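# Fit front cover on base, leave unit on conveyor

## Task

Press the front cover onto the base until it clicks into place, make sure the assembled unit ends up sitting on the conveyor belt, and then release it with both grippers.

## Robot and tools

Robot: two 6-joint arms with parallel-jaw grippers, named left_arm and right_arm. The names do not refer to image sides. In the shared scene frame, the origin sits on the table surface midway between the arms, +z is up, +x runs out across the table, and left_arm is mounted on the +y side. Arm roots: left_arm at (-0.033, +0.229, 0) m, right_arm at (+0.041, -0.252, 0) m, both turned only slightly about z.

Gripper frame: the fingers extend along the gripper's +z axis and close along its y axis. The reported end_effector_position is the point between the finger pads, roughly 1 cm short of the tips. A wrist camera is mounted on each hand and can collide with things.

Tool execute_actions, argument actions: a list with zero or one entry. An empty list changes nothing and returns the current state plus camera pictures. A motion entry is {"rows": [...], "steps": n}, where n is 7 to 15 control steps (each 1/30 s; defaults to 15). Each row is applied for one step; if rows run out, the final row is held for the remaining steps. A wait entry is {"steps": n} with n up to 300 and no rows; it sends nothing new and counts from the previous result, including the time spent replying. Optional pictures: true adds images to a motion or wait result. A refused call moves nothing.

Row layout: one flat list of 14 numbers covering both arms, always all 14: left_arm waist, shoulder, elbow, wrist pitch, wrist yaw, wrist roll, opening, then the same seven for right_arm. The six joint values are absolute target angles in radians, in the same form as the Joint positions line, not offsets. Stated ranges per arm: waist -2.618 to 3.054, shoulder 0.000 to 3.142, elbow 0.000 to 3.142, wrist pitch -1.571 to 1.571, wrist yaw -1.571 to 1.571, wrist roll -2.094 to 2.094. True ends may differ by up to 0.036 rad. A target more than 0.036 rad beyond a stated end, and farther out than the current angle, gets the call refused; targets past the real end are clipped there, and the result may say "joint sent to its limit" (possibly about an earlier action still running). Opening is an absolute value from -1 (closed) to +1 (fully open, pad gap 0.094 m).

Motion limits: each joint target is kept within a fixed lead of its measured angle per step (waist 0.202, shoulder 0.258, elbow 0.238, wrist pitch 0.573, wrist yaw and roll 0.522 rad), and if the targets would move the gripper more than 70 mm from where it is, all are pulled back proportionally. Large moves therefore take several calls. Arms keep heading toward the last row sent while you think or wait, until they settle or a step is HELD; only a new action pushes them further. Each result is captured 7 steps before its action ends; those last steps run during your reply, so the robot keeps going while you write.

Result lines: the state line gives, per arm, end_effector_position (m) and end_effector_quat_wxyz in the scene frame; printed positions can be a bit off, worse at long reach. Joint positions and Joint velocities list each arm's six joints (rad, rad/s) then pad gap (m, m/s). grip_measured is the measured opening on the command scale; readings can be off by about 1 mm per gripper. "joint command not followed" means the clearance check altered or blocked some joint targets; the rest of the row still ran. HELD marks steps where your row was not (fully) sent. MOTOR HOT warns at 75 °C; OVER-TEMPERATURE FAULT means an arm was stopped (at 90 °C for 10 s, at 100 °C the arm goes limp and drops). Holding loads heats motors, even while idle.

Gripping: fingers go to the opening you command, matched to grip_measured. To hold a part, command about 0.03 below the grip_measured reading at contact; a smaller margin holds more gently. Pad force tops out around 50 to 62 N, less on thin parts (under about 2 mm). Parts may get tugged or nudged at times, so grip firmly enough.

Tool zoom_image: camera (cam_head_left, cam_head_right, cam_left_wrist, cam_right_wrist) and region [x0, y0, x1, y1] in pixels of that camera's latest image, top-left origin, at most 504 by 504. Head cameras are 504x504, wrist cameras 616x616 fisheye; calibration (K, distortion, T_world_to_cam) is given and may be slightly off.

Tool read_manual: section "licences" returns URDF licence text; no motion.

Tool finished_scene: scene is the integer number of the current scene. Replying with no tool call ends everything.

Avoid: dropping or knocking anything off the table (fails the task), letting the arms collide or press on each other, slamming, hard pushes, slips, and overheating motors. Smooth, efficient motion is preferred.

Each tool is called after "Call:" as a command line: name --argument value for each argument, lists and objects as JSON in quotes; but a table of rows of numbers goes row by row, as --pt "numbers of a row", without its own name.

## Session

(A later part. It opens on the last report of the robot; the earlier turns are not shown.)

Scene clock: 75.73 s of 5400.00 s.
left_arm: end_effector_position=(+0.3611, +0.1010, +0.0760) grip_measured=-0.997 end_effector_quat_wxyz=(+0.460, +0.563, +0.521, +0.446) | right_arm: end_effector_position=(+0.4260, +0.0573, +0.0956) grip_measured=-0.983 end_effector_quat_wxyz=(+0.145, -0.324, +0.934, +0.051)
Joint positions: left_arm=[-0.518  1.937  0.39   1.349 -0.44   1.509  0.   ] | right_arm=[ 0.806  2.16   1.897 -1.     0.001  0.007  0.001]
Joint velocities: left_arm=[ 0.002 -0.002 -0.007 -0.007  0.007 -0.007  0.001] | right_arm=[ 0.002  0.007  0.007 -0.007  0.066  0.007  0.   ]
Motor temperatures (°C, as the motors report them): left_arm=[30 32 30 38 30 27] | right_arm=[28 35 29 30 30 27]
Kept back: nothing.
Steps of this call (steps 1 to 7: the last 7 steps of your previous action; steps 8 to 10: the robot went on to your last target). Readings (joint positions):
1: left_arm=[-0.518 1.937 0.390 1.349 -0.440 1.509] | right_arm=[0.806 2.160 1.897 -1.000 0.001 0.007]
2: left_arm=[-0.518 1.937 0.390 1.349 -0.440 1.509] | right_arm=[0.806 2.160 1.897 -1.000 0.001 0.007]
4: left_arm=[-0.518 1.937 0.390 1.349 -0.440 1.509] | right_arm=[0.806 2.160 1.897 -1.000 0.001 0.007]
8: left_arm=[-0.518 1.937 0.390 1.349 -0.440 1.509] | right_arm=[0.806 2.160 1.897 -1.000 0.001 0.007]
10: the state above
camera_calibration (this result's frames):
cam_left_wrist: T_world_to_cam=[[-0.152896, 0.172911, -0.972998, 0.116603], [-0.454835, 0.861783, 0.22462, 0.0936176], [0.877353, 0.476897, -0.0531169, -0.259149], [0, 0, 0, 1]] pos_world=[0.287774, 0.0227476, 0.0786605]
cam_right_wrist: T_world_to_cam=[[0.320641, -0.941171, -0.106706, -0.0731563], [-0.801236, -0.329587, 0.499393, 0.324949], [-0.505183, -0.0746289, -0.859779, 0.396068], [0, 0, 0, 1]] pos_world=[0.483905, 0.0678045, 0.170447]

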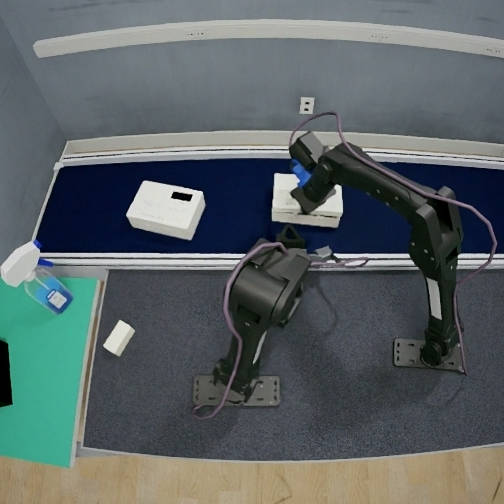

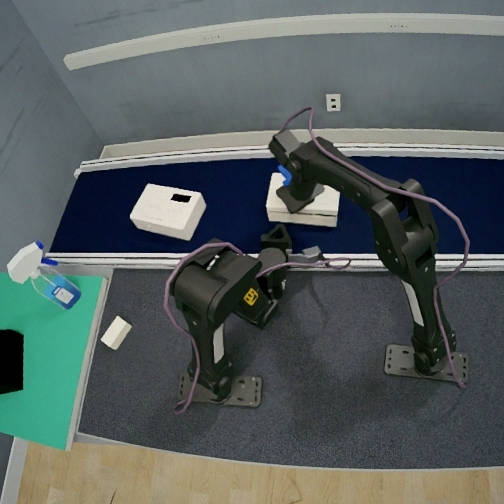

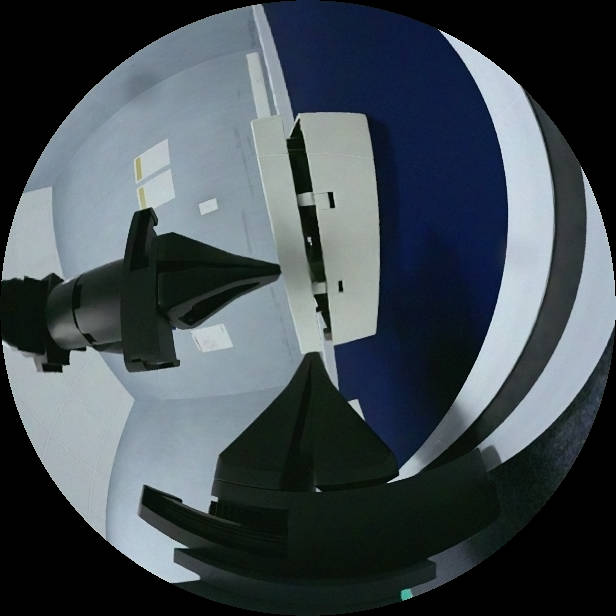

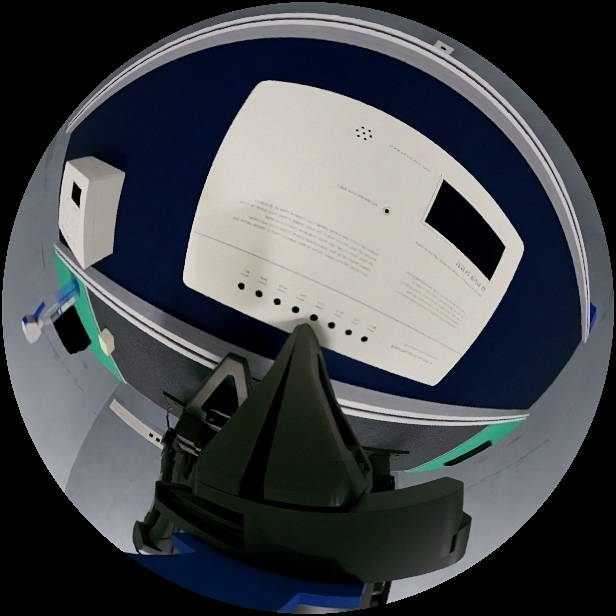

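Call:
execute_actions --actions '[{"rows":[[-0.51,1.92,0.38,1.35,-0.44,1.51,-1,0.80,2.19,1.89,-1.01,0,0,-1],[-0.51,1.92,0.38,1.35,-0.44,1.51,-1,0.79,2.19,1.89,-1.01,0,0,-1],[-0.51,1.92,0.38,1.35,-0.44,1.51,-1,0.78,2.19,1.89,-1.01,0,0,-1],[-0.51,1.92,0.38,1.35,-0.44,1.51,-1,0.77,2.19,1.89,-1.01,0,0,-1]],"steps":15}]'

Call:
execute_actions --actions '[{"steps":10}]' --pictures true

Call:
zoom_image --camera "cam_left_wrist" --region '[230,100,400,360]'

Call:
zoom_image --camera "cam_head_left" --region '[250,160,360,240]'

Scene clock: 76.63 s of 5400.00 s.
left_arm: end_effector_position=(+0.3611, +0.1010, +0.0760) grip_measured=-0.997 end_effector_quat_wxyz=(+0.460, +0.563, +0.521, +0.446) | right_arm: end_effector_position=(+0.4271, +0.0569, +0.0974) grip_measured=-0.983 end_effector_quat_wxyz=(+0.142, -0.320, +0.934, +0.065)
Joint positions: left_arm=[-0.518  1.937  0.39   1.349 -0.44   1.509  0.   ] | right_arm=[ 0.792  2.158  1.899 -0.999 -0.03   0.007  0.001]
Joint velocities: left_arm=[-0.017 -0.002  0.012  0.051 -0.081  0.022  0.001] | right_arm=[-0.032 -0.002  0.022 -0.037 -0.095 -0.037 -0.   ]
Motor temperatures (°C, as the motors report them): left_arm=[30 32 30 38 30 27] | right_arm=[28 35 29 30 30 27]
Steps of this call (steps 1 to 15: the robot went on to your last target; steps 16 to 19: nothing new was sent; steps 20 to 27: the first 8 steps of this action). Readings (joint positions):
20: left_arm=[-0.518 1.937 0.390 1.349 -0.440 1.509] | right_arm=[0.806 2.158 1.899 -0.999 0.001 0.007]
21: left_arm=[-0.518 1.937 0.390 1.349 -0.440 1.509] | right_arm=[0.805 2.158 1.899 -0.999 0.001 0.007]
23: left_arm=[-0.518 1.937 0.390 1.349 -0.440 1.509] | right_arm=[0.801 2.158 1.899 -0.999 -0.007 0.007]
27: the state above

Scene clock: 76.97 s of 5400.00 s.
left_arm: end_effector_position=(+0.3611, +0.1010, +0.0760) grip_measured=-0.997 end_effector_quat_wxyz=(+0.460, +0.563, +0.521, +0.446) | right_arm: end_effector_position=(+0.4271, +0.0570, +0.0975) grip_measured=-0.983 end_effector_quat_wxyz=(+0.141, -0.319, +0.935, +0.068)
Joint positions: left_arm=[-0.518  1.937  0.39   1.349 -0.44   1.509  0.   ] | right_arm=[ 0.79   2.158  1.899 -0.999 -0.036  0.007  0.001]
Joint velocities: left_arm=[-0.007  0.002 -0.012 -0.037  0.007 -0.007 -0.   ] | right_arm=[-0.007  0.002 -0.012 -0.037  0.007 -0.037 -0.   ]
Motor temperatures (°C, as the motors report them): left_arm=[30 32 30 38 30 27] | right_arm=[28 35 29 30 30 27]
Kept back: nothing.
Steps of this call (steps 1 to 7: the last 7 steps of your previous action; steps 8 to 10: the robot went on to your last target). Readings (joint positions):
1: left_arm=[-0.518 1.937 0.390 1.349 -0.440 1.509] | right_arm=[0.792 2.158 1.899 -0.999 -0.033 0.007]
2: left_arm=[-0.518 1.937 0.390 1.349 -0.440 1.509] | right_arm=[0.791 2.158 1.899 -0.999 -0.034 0.007]
4: left_arm=[-0.518 1.937 0.390 1.349 -0.440 1.509] | right_arm=[0.790 2.158 1.899 -0.999 -0.035 0.007]
8: left_arm=[-0.518 1.937 0.390 1.349 -0.440 1.509] | right_arm=[0.790 2.158 1.899 -0.999 -0.036 0.007]
10: the state above
camera_calibration (this result's frames):
cam_left_wrist: T_world_to_cam=[[-0.152896, 0.172911, -0.972998, 0.116603], [-0.454835, 0.861783, 0.22462, 0.0936176], [0.877353, 0.476897, -0.0531169, -0.259149], [0, 0, 0, 1]] pos_world=[0.287774, 0.0227476, 0.0786605]
cam_right_wrist: T_world_to_cam=[[0.314668, -0.938645, -0.141171, -0.067874], [-0.79343, -0.341737, 0.503671, 0.321717], [-0.521011, -0.0464799, -0.852283, 0.402603], [0, 0, 0, 1]] pos_world=[0.486379, 0.0649462, 0.17151]

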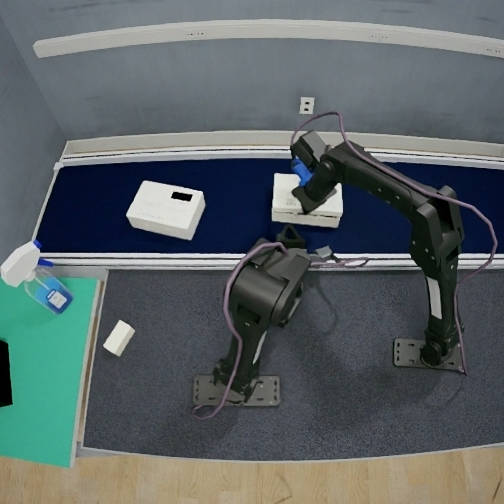

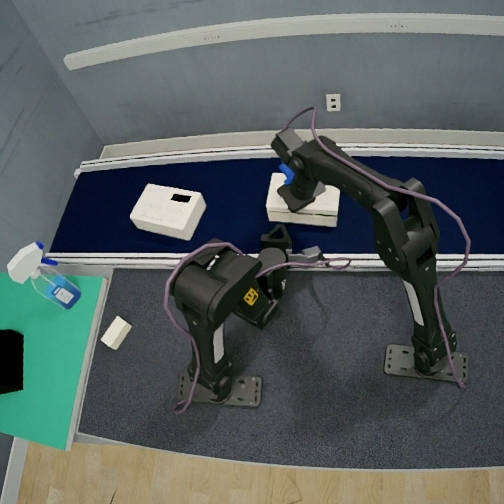

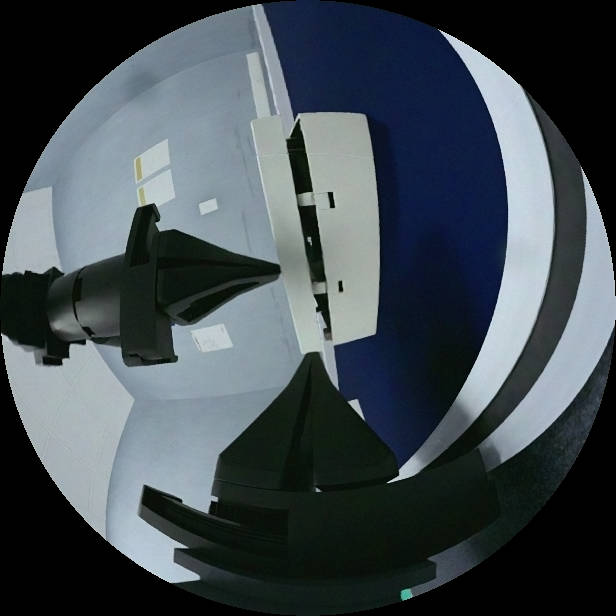

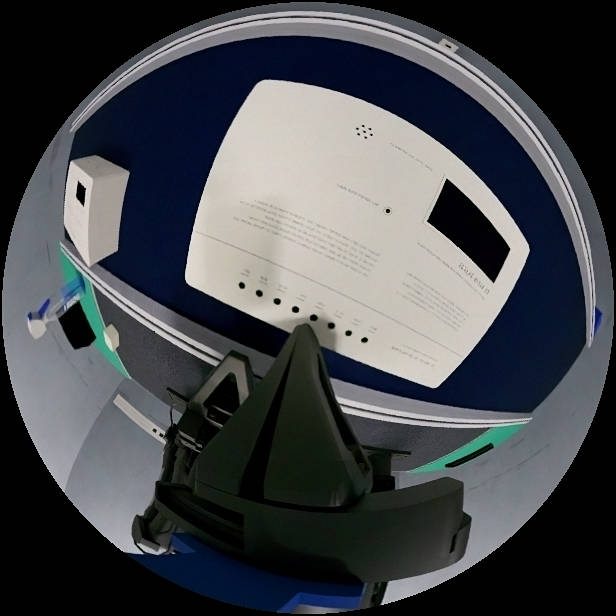

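Region (230, 100, 400, 360) of cam_left_wrist's 616x616 image, scaled by 1.938, with more detail than that image has; it fills the left 330 columns of this view, and the rest is white.

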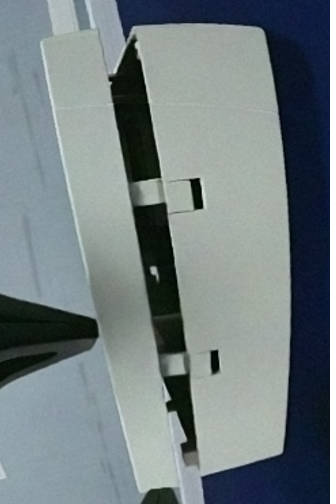

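Region (250, 160, 360, 240) of cam_head_left's 504x504 image, scaled by 4.582, with more detail than that image has; it fills the top 367 rows of this view, and the rest is white.

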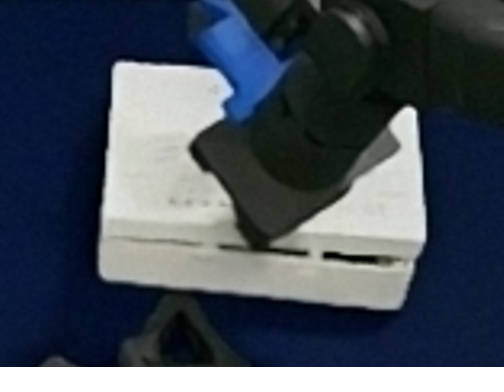

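Call:
execute_actions --actions '[{"rows":[[-0.51,1.92,0.38,1.35,-0.44,1.51,-1,0.77,2.08,1.89,-0.95,0,0,-1],[-0.51,1.92,0.38,1.35,-0.44,1.51,-1,0.77,2.08,1.89,-0.9,0,0,-1],[-0.51,1.92,0.38,1.35,-0.44,1.51,-1,0.75,2.08,1.92,-0.85,0,0,-1],[-0.51,1.92,0.38,1.35,-0.44,1.51,-1,0.73,2.08,1.95,-0.8,0,0,-1],[-0.51,1.92,0.38,1.35,-0.44,1.51,-1,0.7,2.1,1.99,-0.78,0,0,-1],[-0.51,1.92,0.38,1.35,-0.44,1.51,-1,0.68,2.12,1.99,-0.75,0,0,-1],[-0.51,1.92,0.38,1.35,-0.44,1.51,-1,0.66,2.17,2.01,-0.75,0,0,-1]],"steps":15}]'

Call:
execute_actions --actions '[{"steps":15}]' --pictures true

Scene clock: 77.90 s of 5400.00 s.
left_arm: end_effector_position=(+0.3611, +0.1010, +0.0760) grip_measured=-0.997 end_effector_quat_wxyz=(+0.460, +0.563, +0.521, +0.446) | right_arm: end_effector_position=(+0.4903, +0.0515, +0.1464) grip_measured=-0.983 end_effector_quat_wxyz=(+0.254, -0.277, +0.922, +0.090)
Joint positions: left_arm=[-0.518  1.937  0.39   1.349 -0.44   1.509  0.   ] | right_arm=[ 0.714  2.139  1.97  -0.857 -0.026  0.007  0.001]
Joint velocities: left_arm=[ 0.002 -0.007  0.027  0.037  0.022 -0.037  0.001] | right_arm=[-0.672  0.168  0.549  0.901  0.051  0.022  0.   ]
Motor temperatures (°C, as the motors report them): left_arm=[30 32 30 38 30 27] | right_arm=[28 35 29 30 30 27]
Steps of this call (steps 1 to 15: the robot went on to your last target; steps 16 to 20: nothing new was sent; steps 21 to 28: the first 8 steps of this action). Readings (joint positions):
21: left_arm=[-0.518 1.937 0.390 1.349 -0.440 1.509] | right_arm=[0.790 2.149 1.897 -0.994 -0.035 0.007]
22: left_arm=[-0.518 1.937 0.390 1.349 -0.440 1.509] | right_arm=[0.789 2.142 1.891 -0.987 -0.031 0.007]
24: left_arm=[-0.518 1.937 0.390 1.349 -0.440 1.509] | right_arm=[0.779 2.130 1.895 -0.955 -0.028 0.007]
28: the state above

Scene clock: 78.40 s of 5400.00 s.
left_arm: end_effector_position=(+0.3611, +0.1010, +0.0760) grip_measured=-0.997 end_effector_quat_wxyz=(+0.460, +0.563, +0.521, +0.446) | right_arm: end_effector_position=(+0.5291, +0.0333, +0.1491) grip_measured=-0.983 end_effector_quat_wxyz=(+0.294, -0.245, +0.920, +0.081)
Joint positions: left_arm=[-0.518  1.937  0.39   1.349 -0.44   1.509  0.   ] | right_arm=[ 0.657  2.173  1.994 -0.772 -0.003  0.007  0.001]
Joint velocities: left_arm=[-0.017 -0.002 -0.007 -0.037  0.007  0.022  0.   ] | right_arm=[-0.027 -0.007 -0.002 -0.066 -0.066 -0.022 -0.001]
Motor temperatures (°C, as the motors report them): left_arm=[30 32 30 38 30 27] | right_arm=[28 35 29 30 30 27]
Kept back: nothing.
Steps of this call (steps 1 to 7: the last 7 steps of your previous action; steps 8 to 15: the robot went on to your last target). Readings (joint positions):
1: left_arm=[-0.518 1.937 0.390 1.349 -0.440 1.509] | right_arm=[0.693 2.144 1.984 -0.828 -0.023 0.007]
2: left_arm=[-0.518 1.937 0.390 1.349 -0.440 1.509] | right_arm=[0.673 2.147 1.991 -0.806 -0.019 0.007]
4: left_arm=[-0.518 1.937 0.390 1.349 -0.440 1.509] | right_arm=[0.645 2.152 1.994 -0.782 -0.010 0.007]
8: left_arm=[-0.518 1.937 0.390 1.349 -0.440 1.509] | right_arm=[0.640 2.166 1.994 -0.773 -0.003 0.007]
15: the state above
camera_calibration (this result's frames):
cam_left_wrist: T_world_to_cam=[[-0.152896, 0.172911, -0.972998, 0.116603], [-0.454835, 0.861783, 0.22462, 0.0936176], [0.877353, 0.476897, -0.0531169, -0.259149], [0, 0, 0, 1]] pos_world=[0.287774, 0.0227476, 0.0786605]
cam_right_wrist: T_world_to_cam=[[0.221678, -0.952697, -0.207913, -0.0552826], [-0.938019, -0.266595, 0.221466, 0.484601], [-0.266418, 0.145932, -0.952746, 0.37255], [0, 0, 0, 1]] pos_world=[0.566074, 0.0221575, 0.236129]

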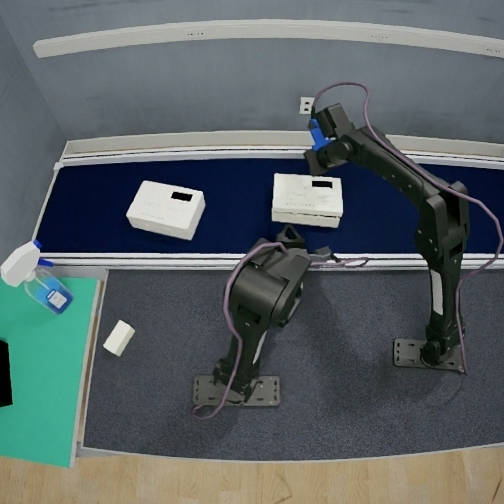

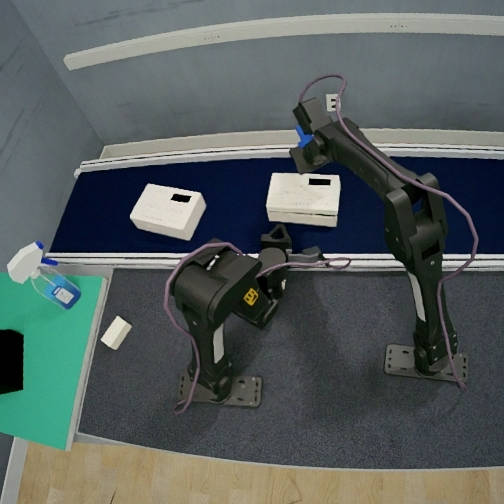

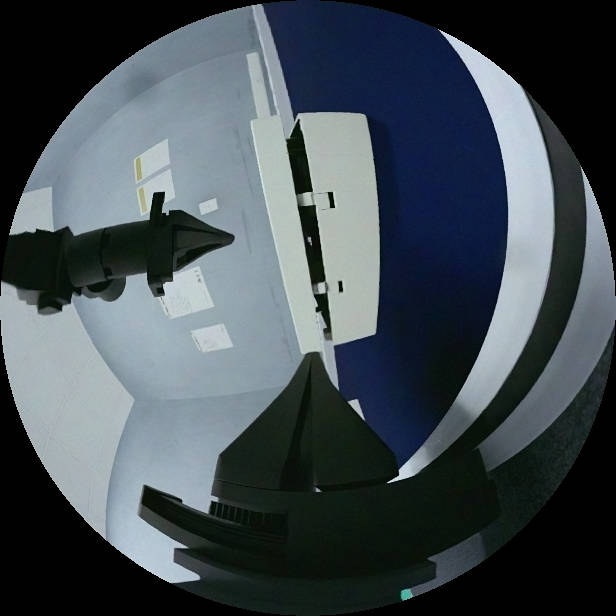

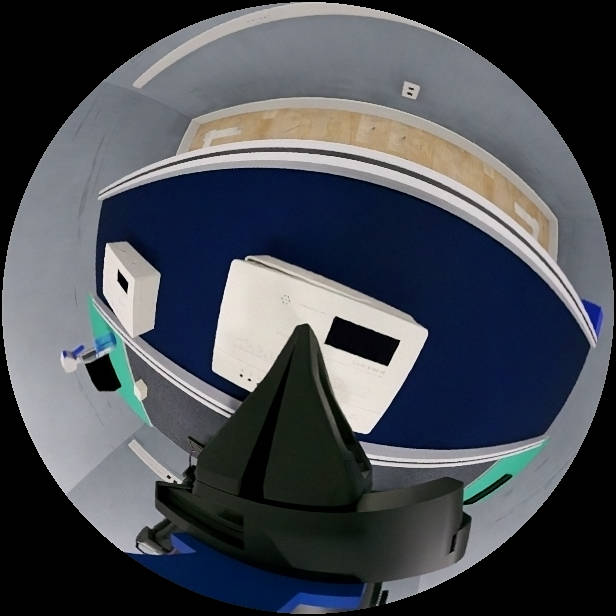

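Call:
zoom_image --camera "cam_right_wrist" --region '[210,240,440,400]'

Call:
zoom_image --camera "cam_head_right" --region '[255,165,355,235]'

Region (210, 240, 440, 400) of cam_right_wrist's 616x616 image, scaled by 2.191, with more detail than that image has; it fills the top 351 rows of this view, and the rest is white.

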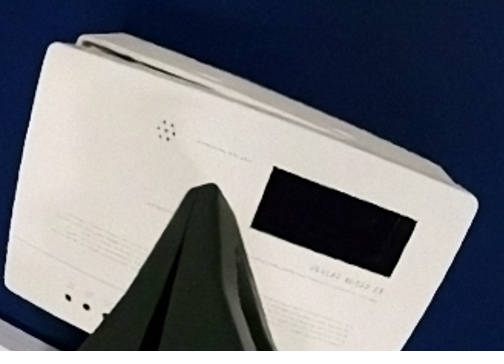

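Region (255, 165, 355, 235) of cam_head_right's 504x504 image, scaled by 5.040, with more detail than that image has; it fills the top 353 rows of this view, and the rest is white.

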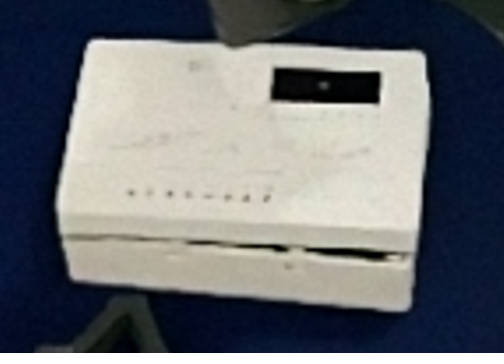

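Call:
execute_actions --actions '[{"rows":[[-0.46,1.92,0.38,1.37,-0.44,1.51,-1,0.67,2.08,1.92,-0.85,0,0,-1],[-0.41,1.92,0.38,1.37,-0.44,1.51,-1,0.68,2.07,1.89,-0.95,0,0,-1]],"steps":15}]'

Call:
execute_actions --actions '[{"rows":[[-0.41,1.95,0.43,1.35,-0.44,1.51,-1,0.68,2.12,1.89,-0.95,0,0,-1],[-0.41,1.98,0.47,1.33,-0.44,1.51,-1,0.68,2.15,1.89,-0.95,0,0,-1],[-0.41,1.98,0.47,1.33,-0.44,1.51,-1,0.68,2.18,1.89,-0.95,0,0,-1]],"steps":15}]'

Call:
execute_actions --actions '[{"rows":[[-0.41,2.02,0.53,1.3,-0.44,1.51,-1,0.68,2.18,1.89,-0.95,0,0,-1],[-0.41,2.06,0.595,1.275,-0.44,1.51,-1,0.68,2.18,1.89,-0.95,0,0,-1]],"steps":15}]'

Call:
execute_actions --actions '[{"steps":10}]' --pictures true

Scene clock: 79.43 s of 5400.00 s.
left_arm: end_effector_position=(+0.3734, +0.1444, +0.0797) grip_measured=-0.997 end_effector_quat_wxyz=(+0.441, +0.529, +0.549, +0.473) | right_arm: end_effector_position=(+0.4795, +0.0149, +0.1308) grip_measured=-0.983 end_effector_quat_wxyz=(+0.214, -0.259, +0.940, +0.062)
Joint positions: left_arm=[-0.409  1.937  0.39   1.365 -0.44   1.509  0.   ] | right_arm=[ 0.674  2.101  1.894 -0.914 -0.003  0.007  0.001]
Joint velocities: left_arm=[ 0.002  0.012  0.007 -0.037 -0.007  0.081  0.   ] | right_arm=[ 0.066  0.012 -0.022 -0.168  0.037  0.051  0.   ]
Motor temperatures (°C, as the motors report them): left_arm=[30 32 30 38 30 27] | right_arm=[28 36 29 30 30 27]
Steps of this call (steps 1 to 15: the robot went on to your last target; steps 16 to 23: nothing new was sent; steps 24 to 31: the first 8 steps of this action). Readings (joint positions):
24: left_arm=[-0.512 1.937 0.390 1.351 -0.437 1.509] | right_arm=[0.657 2.165 1.980 -0.768 -0.003 0.007]
25: left_arm=[-0.496 1.937 0.390 1.354 -0.433 1.509] | right_arm=[0.659 2.147 1.952 -0.782 -0.003 0.007]
27: left_arm=[-0.444 1.937 0.390 1.360 -0.433 1.509] | right_arm=[0.663 2.115 1.908 -0.849 -0.003 0.007]
31: the state above

Scene clock: 79.93 s of 5400.00 s.
left_arm: end_effector_position=(+0.3876, +0.1386, +0.0843) grip_measured=-0.997 end_effector_quat_wxyz=(+0.448, +0.523, +0.547, +0.476) | right_arm: end_effector_position=(+0.4751, +0.0132, +0.0970) grip_measured=-0.983 end_effector_quat_wxyz=(+0.174, -0.262, +0.948, +0.051)
Joint positions: left_arm=[-0.409  1.963  0.45   1.352 -0.44   1.509  0.   ] | right_arm=[ 0.676  2.167  1.896 -0.935 -0.003  0.007  0.001]
Joint velocities: left_arm=[-0.002 -0.012 -0.017 -0.081 -0.007 -0.066  0.   ] | right_arm=[ 0.007 -0.139 -0.002  0.037 -0.051 -0.007 -0.002]
Motor temperatures (°C, as the motors report them): left_arm=[30 32 30 38 30 27] | right_arm=[28 36 29 30 30 27]
Steps of this call (steps 1 to 7: the last 7 steps of your previous action; steps 8 to 15: the first 8 steps of this action). Readings (joint positions):
8: left_arm=[-0.409 1.937 0.392 1.367 -0.440 1.509] | right_arm=[0.676 2.103 1.894 -0.936 -0.003 0.007]
9: left_arm=[-0.409 1.941 0.402 1.363 -0.440 1.509] | right_arm=[0.676 2.107 1.894 -0.936 -0.003 0.007]
11: left_arm=[-0.409 1.957 0.435 1.356 -0.440 1.509] | right_arm=[0.676 2.127 1.894 -0.936 -0.003 0.007]
15: the state above

Scene clock: 80.43 s of 5400.00 s.
left_arm: end_effector_position=(+0.4145, +0.1280, +0.0771) grip_measured=-0.997 end_effector_quat_wxyz=(+0.445, +0.524, +0.549, +0.476) | right_arm: end_effector_position=(+0.4751, +0.0128, +0.0951) grip_measured=-0.983 end_effector_quat_wxyz=(+0.172, -0.262, +0.948, +0.049)
Joint positions: left_arm=[-0.409  2.045  0.573  1.305 -0.443  1.509  0.   ] | right_arm=[ 0.676  2.171  1.896 -0.935 -0.001  0.007  0.001]
Joint velocities: left_arm=[-0.002 -0.002 -0.017 -0.037 -0.022  0.022 -0.   ] | right_arm=[ 0.022 -0.002  0.007  0.051  0.007 -0.022 -0.   ]
Motor temperatures (°C, as the motors report them): left_arm=[30 32 30 38 30 27] | right_arm=[28 36 29 30 30 27]
Steps of this call (steps 1 to 7: the last 7 steps of your previous action; steps 8 to 15: the first 8 steps of this action). Readings (joint positions):
8: left_arm=[-0.409 1.968 0.458 1.343 -0.440 1.509] | right_arm=[0.676 2.171 1.896 -0.937 -0.003 0.007]
9: left_arm=[-0.409 1.986 0.485 1.336 -0.442 1.509] | right_arm=[0.676 2.171 1.896 -0.937 -0.003 0.007]
11: left_arm=[-0.409 2.031 0.552 1.318 -0.442 1.509] | right_arm=[0.676 2.171 1.896 -0.937 -0.003 0.007]
15: the state above

Scene clock: 80.77 s of 5400.00 s.
left_arm: end_effector_position=(+0.4140, +0.1282, +0.0741) grip_measured=-0.997 end_effector_quat_wxyz=(+0.441, +0.528, +0.550, +0.474) | right_arm: end_effector_position=(+0.4751, +0.0128, +0.0951) grip_measured=-0.983 end_effector_quat_wxyz=(+0.172, -0.262, +0.948, +0.049)
Joint positions: left_arm=[-0.409  2.045  0.573  1.291 -0.443  1.509  0.   ] | right_arm=[ 0.676  2.171  1.896 -0.935 -0.001  0.007  0.001]
Joint velocities: left_arm=[ 0.002 -0.007  0.002  0.007 -0.11   0.022 -0.   ] | right_arm=[-0.017  0.002  0.012  0.081 -0.022  0.022  0.   ]
Motor temperatures (°C, as the motors report them): left_arm=[30 32 30 38 30 27] | right_arm=[28 36 29 30 30 27]
Kept back: nothing.
Steps of this call (steps 1 to 7: the last 7 steps of your previous action; steps 8 to 10: the robot went on to your last target). Readings (joint positions):
1: left_arm=[-0.409 2.045 0.573 1.303 -0.443 1.509] | right_arm=[0.676 2.171 1.896 -0.935 -0.001 0.007]
2: left_arm=[-0.409 2.045 0.573 1.300 -0.443 1.509] | right_arm=[0.676 2.171 1.896 -0.935 -0.001 0.007]
4: left_arm=[-0.409 2.045 0.573 1.296 -0.443 1.509] | right_arm=[0.676 2.171 1.896 -0.935 -0.001 0.007]
8: left_arm=[-0.409 2.045 0.573 1.292 -0.443 1.509] | right_arm=[0.676 2.171 1.896 -0.935 -0.001 0.007]
10: the state above
camera_calibration (this result's frames):
cam_left_wrist: T_world_to_cam=[[-0.155279, 0.148728, -0.976611, 0.122452], [-0.552271, 0.806613, 0.210649, 0.143099], [0.819076, 0.572063, -0.0431117, -0.307481], [0, 0, 0, 1]] pos_world=[0.349894, 0.0422609, 0.0761882]
cam_right_wrist: T_world_to_cam=[[0.201916, -0.971281, -0.125871, -0.0722505], [-0.857888, -0.2374, 0.455707, 0.379811], [-0.472501, 0.0159682, -0.881185, 0.402478], [0, 0, 0, 1]] pos_world=[0.530595, 0.0135647, 0.172481]

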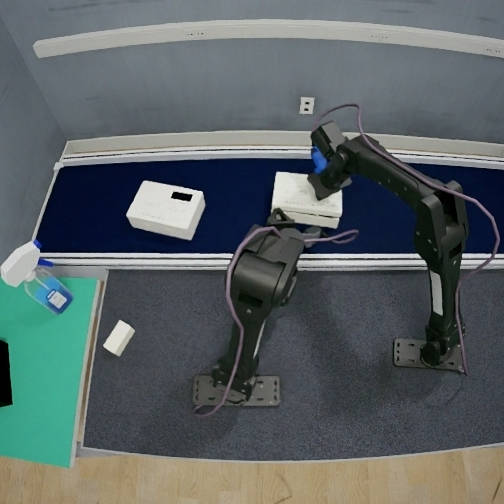

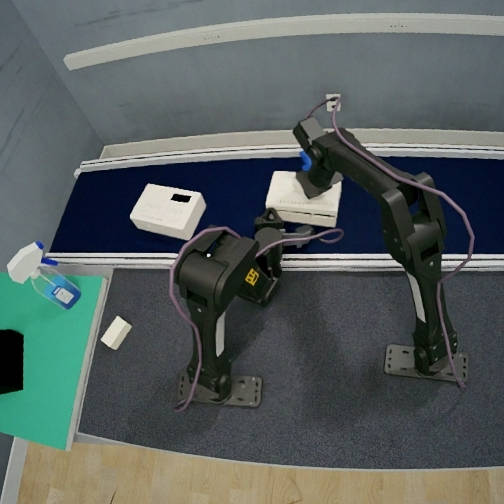

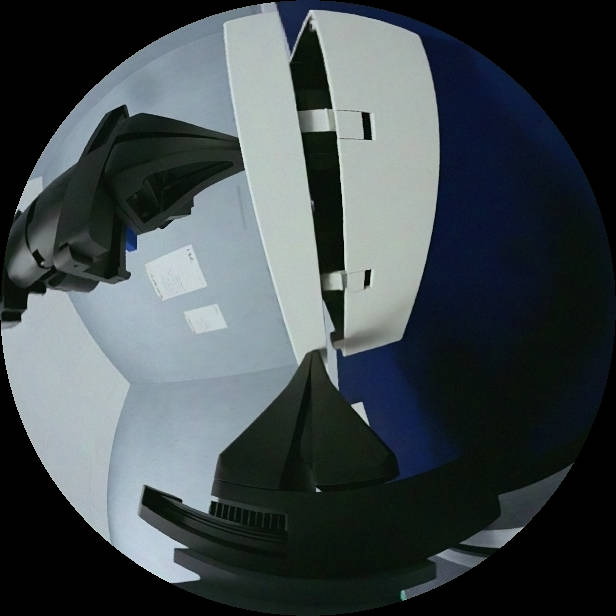

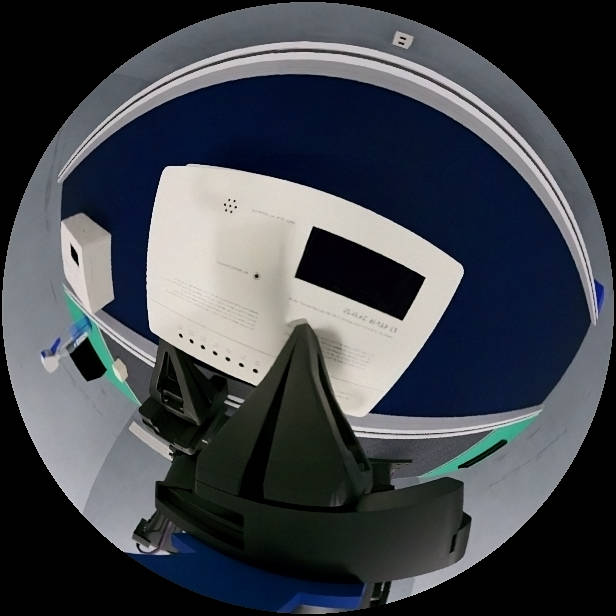

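Call:
execute_actions --actions '[{"rows":[[-0.42,2.09,0.645,1.26,-0.44,1.51,-1,0.68,2.2,1.89,-0.95,0,0,-1]],"steps":15}]'

Call:
execute_actions --actions '[{"steps":10}]' --pictures true

Scene clock: 81.23 s of 5400.00 s.
left_arm: end_effector_position=(+0.4236, +0.1258, +0.0728) grip_measured=-0.997 end_effector_quat_wxyz=(+0.440, +0.524, +0.551, +0.477) | right_arm: end_effector_position=(+0.4766, +0.0126, +0.0948) grip_measured=-0.983 end_effector_quat_wxyz=(+0.175, -0.261, +0.948, +0.047)
Joint positions: left_arm=[-0.409  2.073  0.617  1.28  -0.452  1.509  0.   ] | right_arm=[ 0.676  2.173  1.896 -0.93   0.005  0.007  0.001]
Joint velocities: left_arm=[ 0.002  0.012  0.007  0.022 -0.007 -0.051 -0.001] | right_arm=[ 0.002  0.002  0.017  0.037 -0.066  0.066 -0.   ]
Motor temperatures (°C, as the motors report them): left_arm=[30 32 30 38 30 27] | right_arm=[28 36 29 30 30 27]
Steps of this call (steps 1 to 6: the robot went on to your last target; steps 7 to 14: the first 8 steps of this action). Readings (joint positions):
7: left_arm=[-0.409 2.049 0.579 1.288 -0.445 1.509] | right_arm=[0.676 2.172 1.896 -0.935 -0.000 0.007]
8: left_arm=[-0.409 2.057 0.592 1.286 -0.448 1.509] | right_arm=[0.676 2.172 1.896 -0.933 0.001 0.007]
10: left_arm=[-0.409 2.070 0.612 1.281 -0.450 1.509] | right_arm=[0.676 2.173 1.896 -0.931 0.004 0.007]
14: the state above

Scene clock: 81.57 s of 5400.00 s.
left_arm: end_effector_position=(+0.4236, +0.1258, +0.0728) grip_measured=-0.997 end_effector_quat_wxyz=(+0.440, +0.524, +0.551, +0.477) | right_arm: end_effector_position=(+0.4766, +0.0126, +0.0948) grip_measured=-0.983 end_effector_quat_wxyz=(+0.175, -0.261, +0.948, +0.047)
Joint positions: left_arm=[-0.409  2.073  0.617  1.28  -0.452  1.509  0.   ] | right_arm=[ 0.676  2.173  1.896 -0.93   0.005  0.007  0.001]
Joint velocities: left_arm=[-0.012  0.002  0.002 -0.007 -0.022 -0.022  0.   ] | right_arm=[-0.012 -0.002 -0.007 -0.022  0.007  0.022  0.   ]
Motor temperatures (°C, as the motors report them): left_arm=[30 32 30 38 30 27] | right_arm=[28 36 29 30 30 27]
Kept back: nothing.
Steps of this call (steps 1 to 7: the last 7 steps of your previous action; steps 8 to 10: the robot went on to your last target). Readings (joint positions):
1: left_arm=[-0.409 2.073 0.617 1.280 -0.452 1.509] | right_arm=[0.676 2.173 1.896 -0.930 0.005 0.007]
2: left_arm=[-0.409 2.073 0.617 1.280 -0.452 1.509] | right_arm=[0.676 2.173 1.896 -0.930 0.005 0.007]
4: left_arm=[-0.409 2.073 0.617 1.280 -0.452 1.509] | right_arm=[0.676 2.173 1.896 -0.930 0.005 0.007]
8: left_arm=[-0.409 2.073 0.617 1.280 -0.452 1.509] | right_arm=[0.676 2.173 1.896 -0.930 0.005 0.007]
10: the state above
camera_calibration (this result's frames):
cam_left_wrist: T_world_to_cam=[[-0.152531, 0.147383, -0.977247, 0.122185], [-0.560078, 0.801814, 0.208343, 0.154763], [0.814277, 0.579114, -0.0397561, -0.313132], [0, 0, 0, 1]] pos_world=[0.360292, 0.03924, 0.0747124]
cam_right_wrist: T_world_to_cam=[[0.200764, -0.971971, -0.122339, -0.0725868], [-0.860841, -0.234644, 0.451546, 0.382905], [-0.467596, 0.0146602, -0.883821, 0.400822], [0, 0, 0, 1]] pos_world=[0.531616, 0.0134181, 0.172475]

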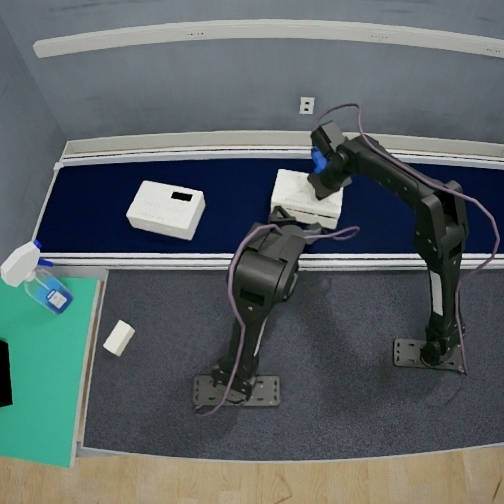

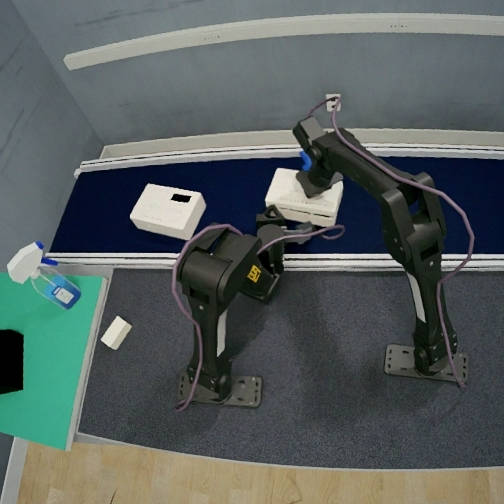

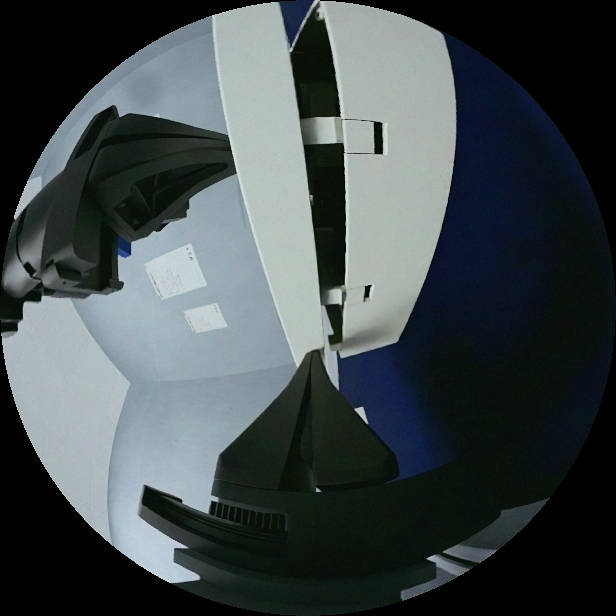

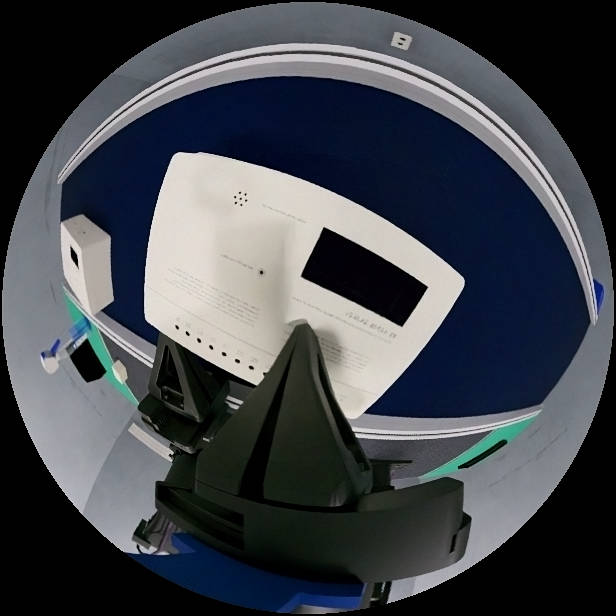

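Call:
execute_actions --actions '[{"rows":[[-0.42,2.06,0.6,1.28,-0.44,1.51,-1,0.68,2.06,1.89,-0.9,0,0,-1],[-0.42,2.06,0.6,1.28,-0.44,1.51,-1,0.68,2.06,1.89,-0.9,0,0,-1],[-0.42,2.06,0.6,1.28,-0.44,1.51,-1,0.68,2.06,1.89,-0.9,0,0,-1],[-0.42,2.06,0.6,1.28,-0.44,1.51,-1,0.6,2.06,1.89,-0.9,0,0,-1],[-0.42,2.06,0.6,1.28,-0.44,1.51,-1,0.5,2.06,1.89,-0.9,0,0,-1],[-0.42,2.06,0.6,1.28,-0.44,1.51,-1,0.4,2.06,1.89,-0.9,-0.2,0,-1],[-0.42,2.06,0.6,1.28,-0.44,1.51,-1,0.31,2.06,1.89,-0.9,-0.4,0,-1]],"steps":15}]'

Call:
execute_actions --actions '[{"rows":[[-0.42,2.06,0.6,1.28,-0.44,1.51,-1,0.31,2.08,1.78,-0.8,-0.4,0,-1],[-0.42,2.06,0.6,1.28,-0.44,1.51,-1,0.31,2.12,1.65,-0.7,-0.4,0,-1]],"steps":15}]'

Call:
execute_actions --actions '[{"steps":12}]' --pictures true

Scene clock: 83.10 s of 5400.00 s.
left_arm: end_effector_position=(+0.4236, +0.1256, +0.0729) grip_measured=-0.997 end_effector_quat_wxyz=(+0.440, +0.525, +0.551, +0.477) | right_arm: end_effector_position=(+0.4959, -0.0206, +0.1366) grip_measured=-0.983 end_effector_quat_wxyz=(+0.203, -0.213, +0.948, +0.125)
Joint positions: left_arm=[-0.409  2.073  0.617  1.28  -0.451  1.509  0.   ] | right_arm=[ 0.542  2.085  1.882 -0.914 -0.165  0.007  0.001]
Joint velocities: left_arm=[ 0.002  0.007 -0.002 -0.066 -0.022  0.007  0.001] | right_arm=[-1.531 -0.11  -0.002  0.154 -1.648  0.007 -0.001]
Motor temperatures (°C, as the motors report them): left_arm=[30 32 30 38 30 27] | right_arm=[28 36 29 30 30 27]
Steps of this call (steps 1 to 15: the robot went on to your last target; steps 16 to 38: nothing new was sent; steps 39 to 46: the first 8 steps of this action). Readings (joint positions):
39: left_arm=[-0.409 2.073 0.617 1.280 -0.452 1.509] | right_arm=[0.676 2.164 1.893 -0.926 0.005 0.007]
40: left_arm=[-0.409 2.073 0.617 1.280 -0.451 1.509] | right_arm=[0.676 2.153 1.886 -0.925 0.005 0.007]
42: left_arm=[-0.409 2.073 0.617 1.280 -0.451 1.509] | right_arm=[0.671 2.125 1.882 -0.925 0.002 0.007]
46: the state above

Scene clock: 83.60 s of 5400.00 s.
left_arm: end_effector_position=(+0.4236, +0.1256, +0.0729) grip_measured=-0.997 end_effector_quat_wxyz=(+0.440, +0.525, +0.551, +0.477) | right_arm: end_effector_position=(+0.4988, -0.0987, +0.0506) grip_measured=-0.983 end_effector_quat_wxyz=(+0.133, -0.115, +0.964, +0.197)
Joint positions: left_arm=[-0.409  2.073  0.617  1.28  -0.451  1.509  0.   ] | right_arm=[ 0.317  2.143  1.643 -0.761 -0.373  0.007  0.001]
Joint velocities: left_arm=[ 0.017 -0.007  0.002 -0.022 -0.022  0.007  0.   ] | right_arm=[ 0.168  0.374 -0.271 -0.007 -0.125 -0.066 -0.001]
Motor temperatures (°C, as the motors report them): left_arm=[30 32 30 38 30 27] | right_arm=[28 36 29 30 30 27]
Steps of this call (steps 1 to 7: the last 7 steps of your previous action; steps 8 to 15: the first 8 steps of this action). Readings (joint positions):
8: left_arm=[-0.409 2.073 0.617 1.280 -0.451 1.509] | right_arm=[0.242 2.081 1.863 -0.882 -0.324 0.007]
9: left_arm=[-0.409 2.073 0.617 1.280 -0.451 1.509] | right_arm=[0.248 2.075 1.822 -0.840 -0.333 0.007]
11: left_arm=[-0.409 2.073 0.617 1.280 -0.451 1.509] | right_arm=[0.273 2.079 1.730 -0.777 -0.351 0.007]
15: the state above

Scene clock: 84.00 s of 5400.00 s.
left_arm: end_effector_position=(+0.4236, +0.1256, +0.0729) grip_measured=-0.997 end_effector_quat_wxyz=(+0.440, +0.525, +0.551, +0.477) | right_arm: end_effector_position=(+0.5031, -0.0961, +0.0471) grip_measured=-0.983 end_effector_quat_wxyz=(+0.142, -0.118, +0.962, +0.203)
Joint positions: left_arm=[-0.409  2.073  0.617  1.28  -0.451  1.509  0.   ] | right_arm=[ 0.317  2.151  1.632 -0.723 -0.384  0.007  0.001]
Joint velocities: left_arm=[-0.012 -0.007 -0.002 -0.066 -0.022  0.007 -0.   ] | right_arm=[-0.012 -0.007 -0.012 -0.051 -0.022  0.007  0.   ]
Motor temperatures (°C, as the motors report them): left_arm=[30 32 30 38 30 27] | right_arm=[28 36 30 30 30 27]
Kept back: nothing.
Steps of this call (steps 1 to 7: the last 7 steps of your previous action; steps 8 to 12: the robot went on to your last target). Readings (joint positions):
1: left_arm=[-0.409 2.073 0.617 1.280 -0.451 1.509] | right_arm=[0.320 2.153 1.636 -0.761 -0.377 0.007]
2: left_arm=[-0.409 2.073 0.617 1.280 -0.451 1.509] | right_arm=[0.321 2.158 1.633 -0.761 -0.378 0.007]
4: left_arm=[-0.409 2.073 0.617 1.280 -0.451 1.509] | right_arm=[0.319 2.157 1.632 -0.754 -0.380 0.007]
8: left_arm=[-0.409 2.073 0.617 1.280 -0.451 1.509] | right_arm=[0.317 2.151 1.632 -0.729 -0.383 0.007]
12: the state above
camera_calibration (this result's frames):
cam_left_wrist: T_world_to_cam=[[-0.152126, 0.147233, -0.977333, 0.122137], [-0.559538, 0.802291, 0.207958, 0.154612], [0.814724, 0.578491, -0.0396668, -0.313182], [0, 0, 0, 1]] pos_world=[0.360248, 0.0391468, 0.0747928]
cam_right_wrist: T_world_to_cam=[[-0.0578545, -0.893106, -0.44611, -0.0364401], [-0.830565, -0.204874, 0.517869, 0.386264], [-0.553908, 0.400484, -0.72993, 0.445961], [0, 0, 0, 1]] pos_world=[0.56573, -0.13201, 0.10923]

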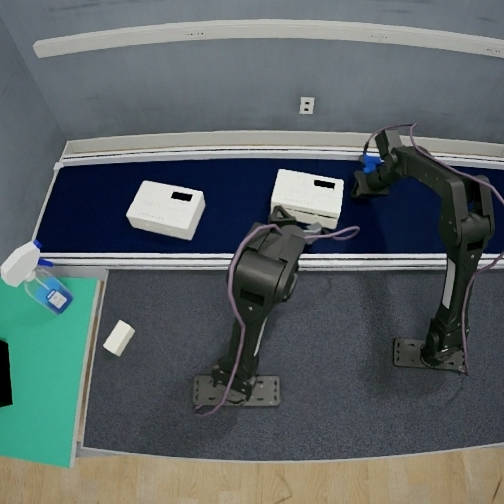

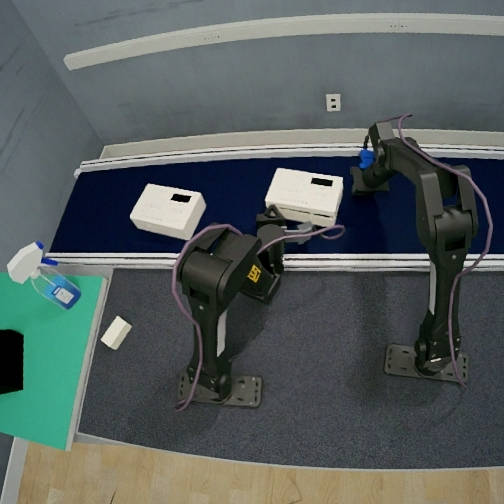

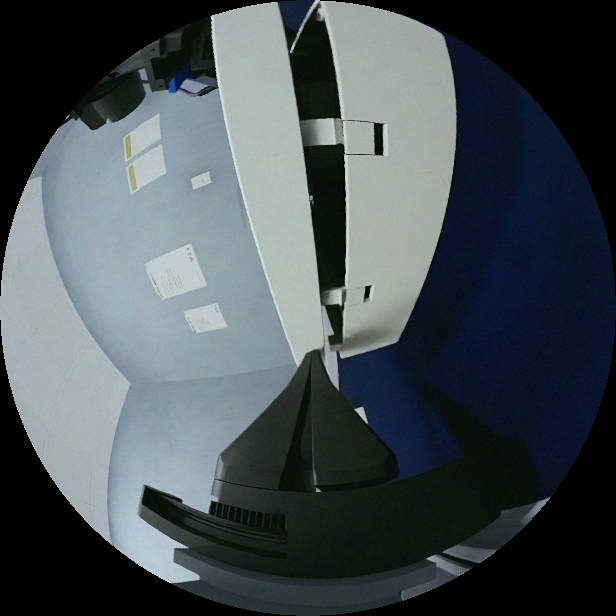

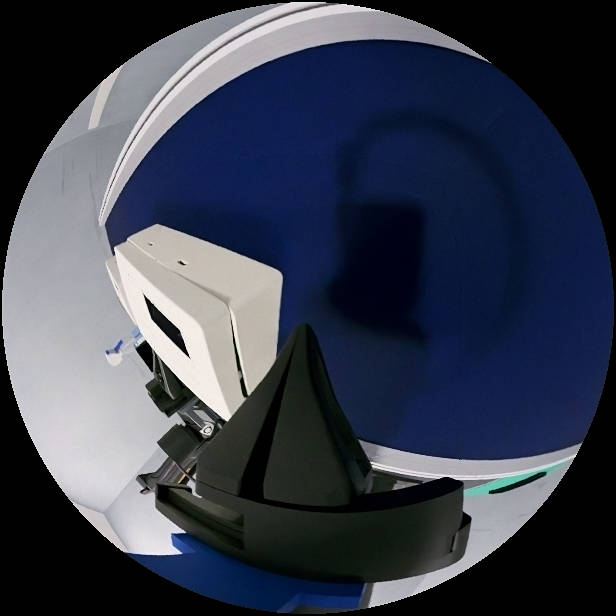

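Call:
zoom_image --camera "cam_right_wrist" --region '[100,210,300,420]'

Region (100, 210, 300, 420) of cam_right_wrist's 616x616 image, scaled by 2.400, with more detail than that image has; it fills the left 480 columns of this view, and the rest is white.

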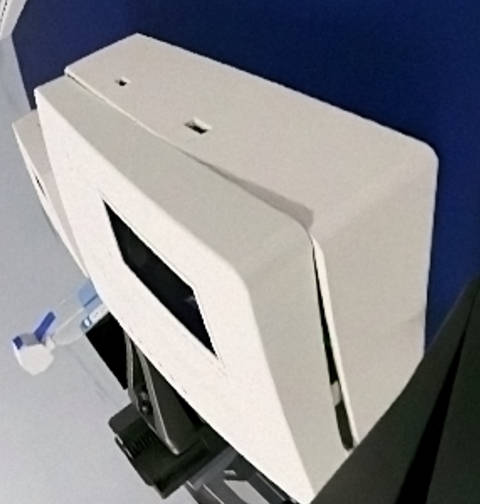

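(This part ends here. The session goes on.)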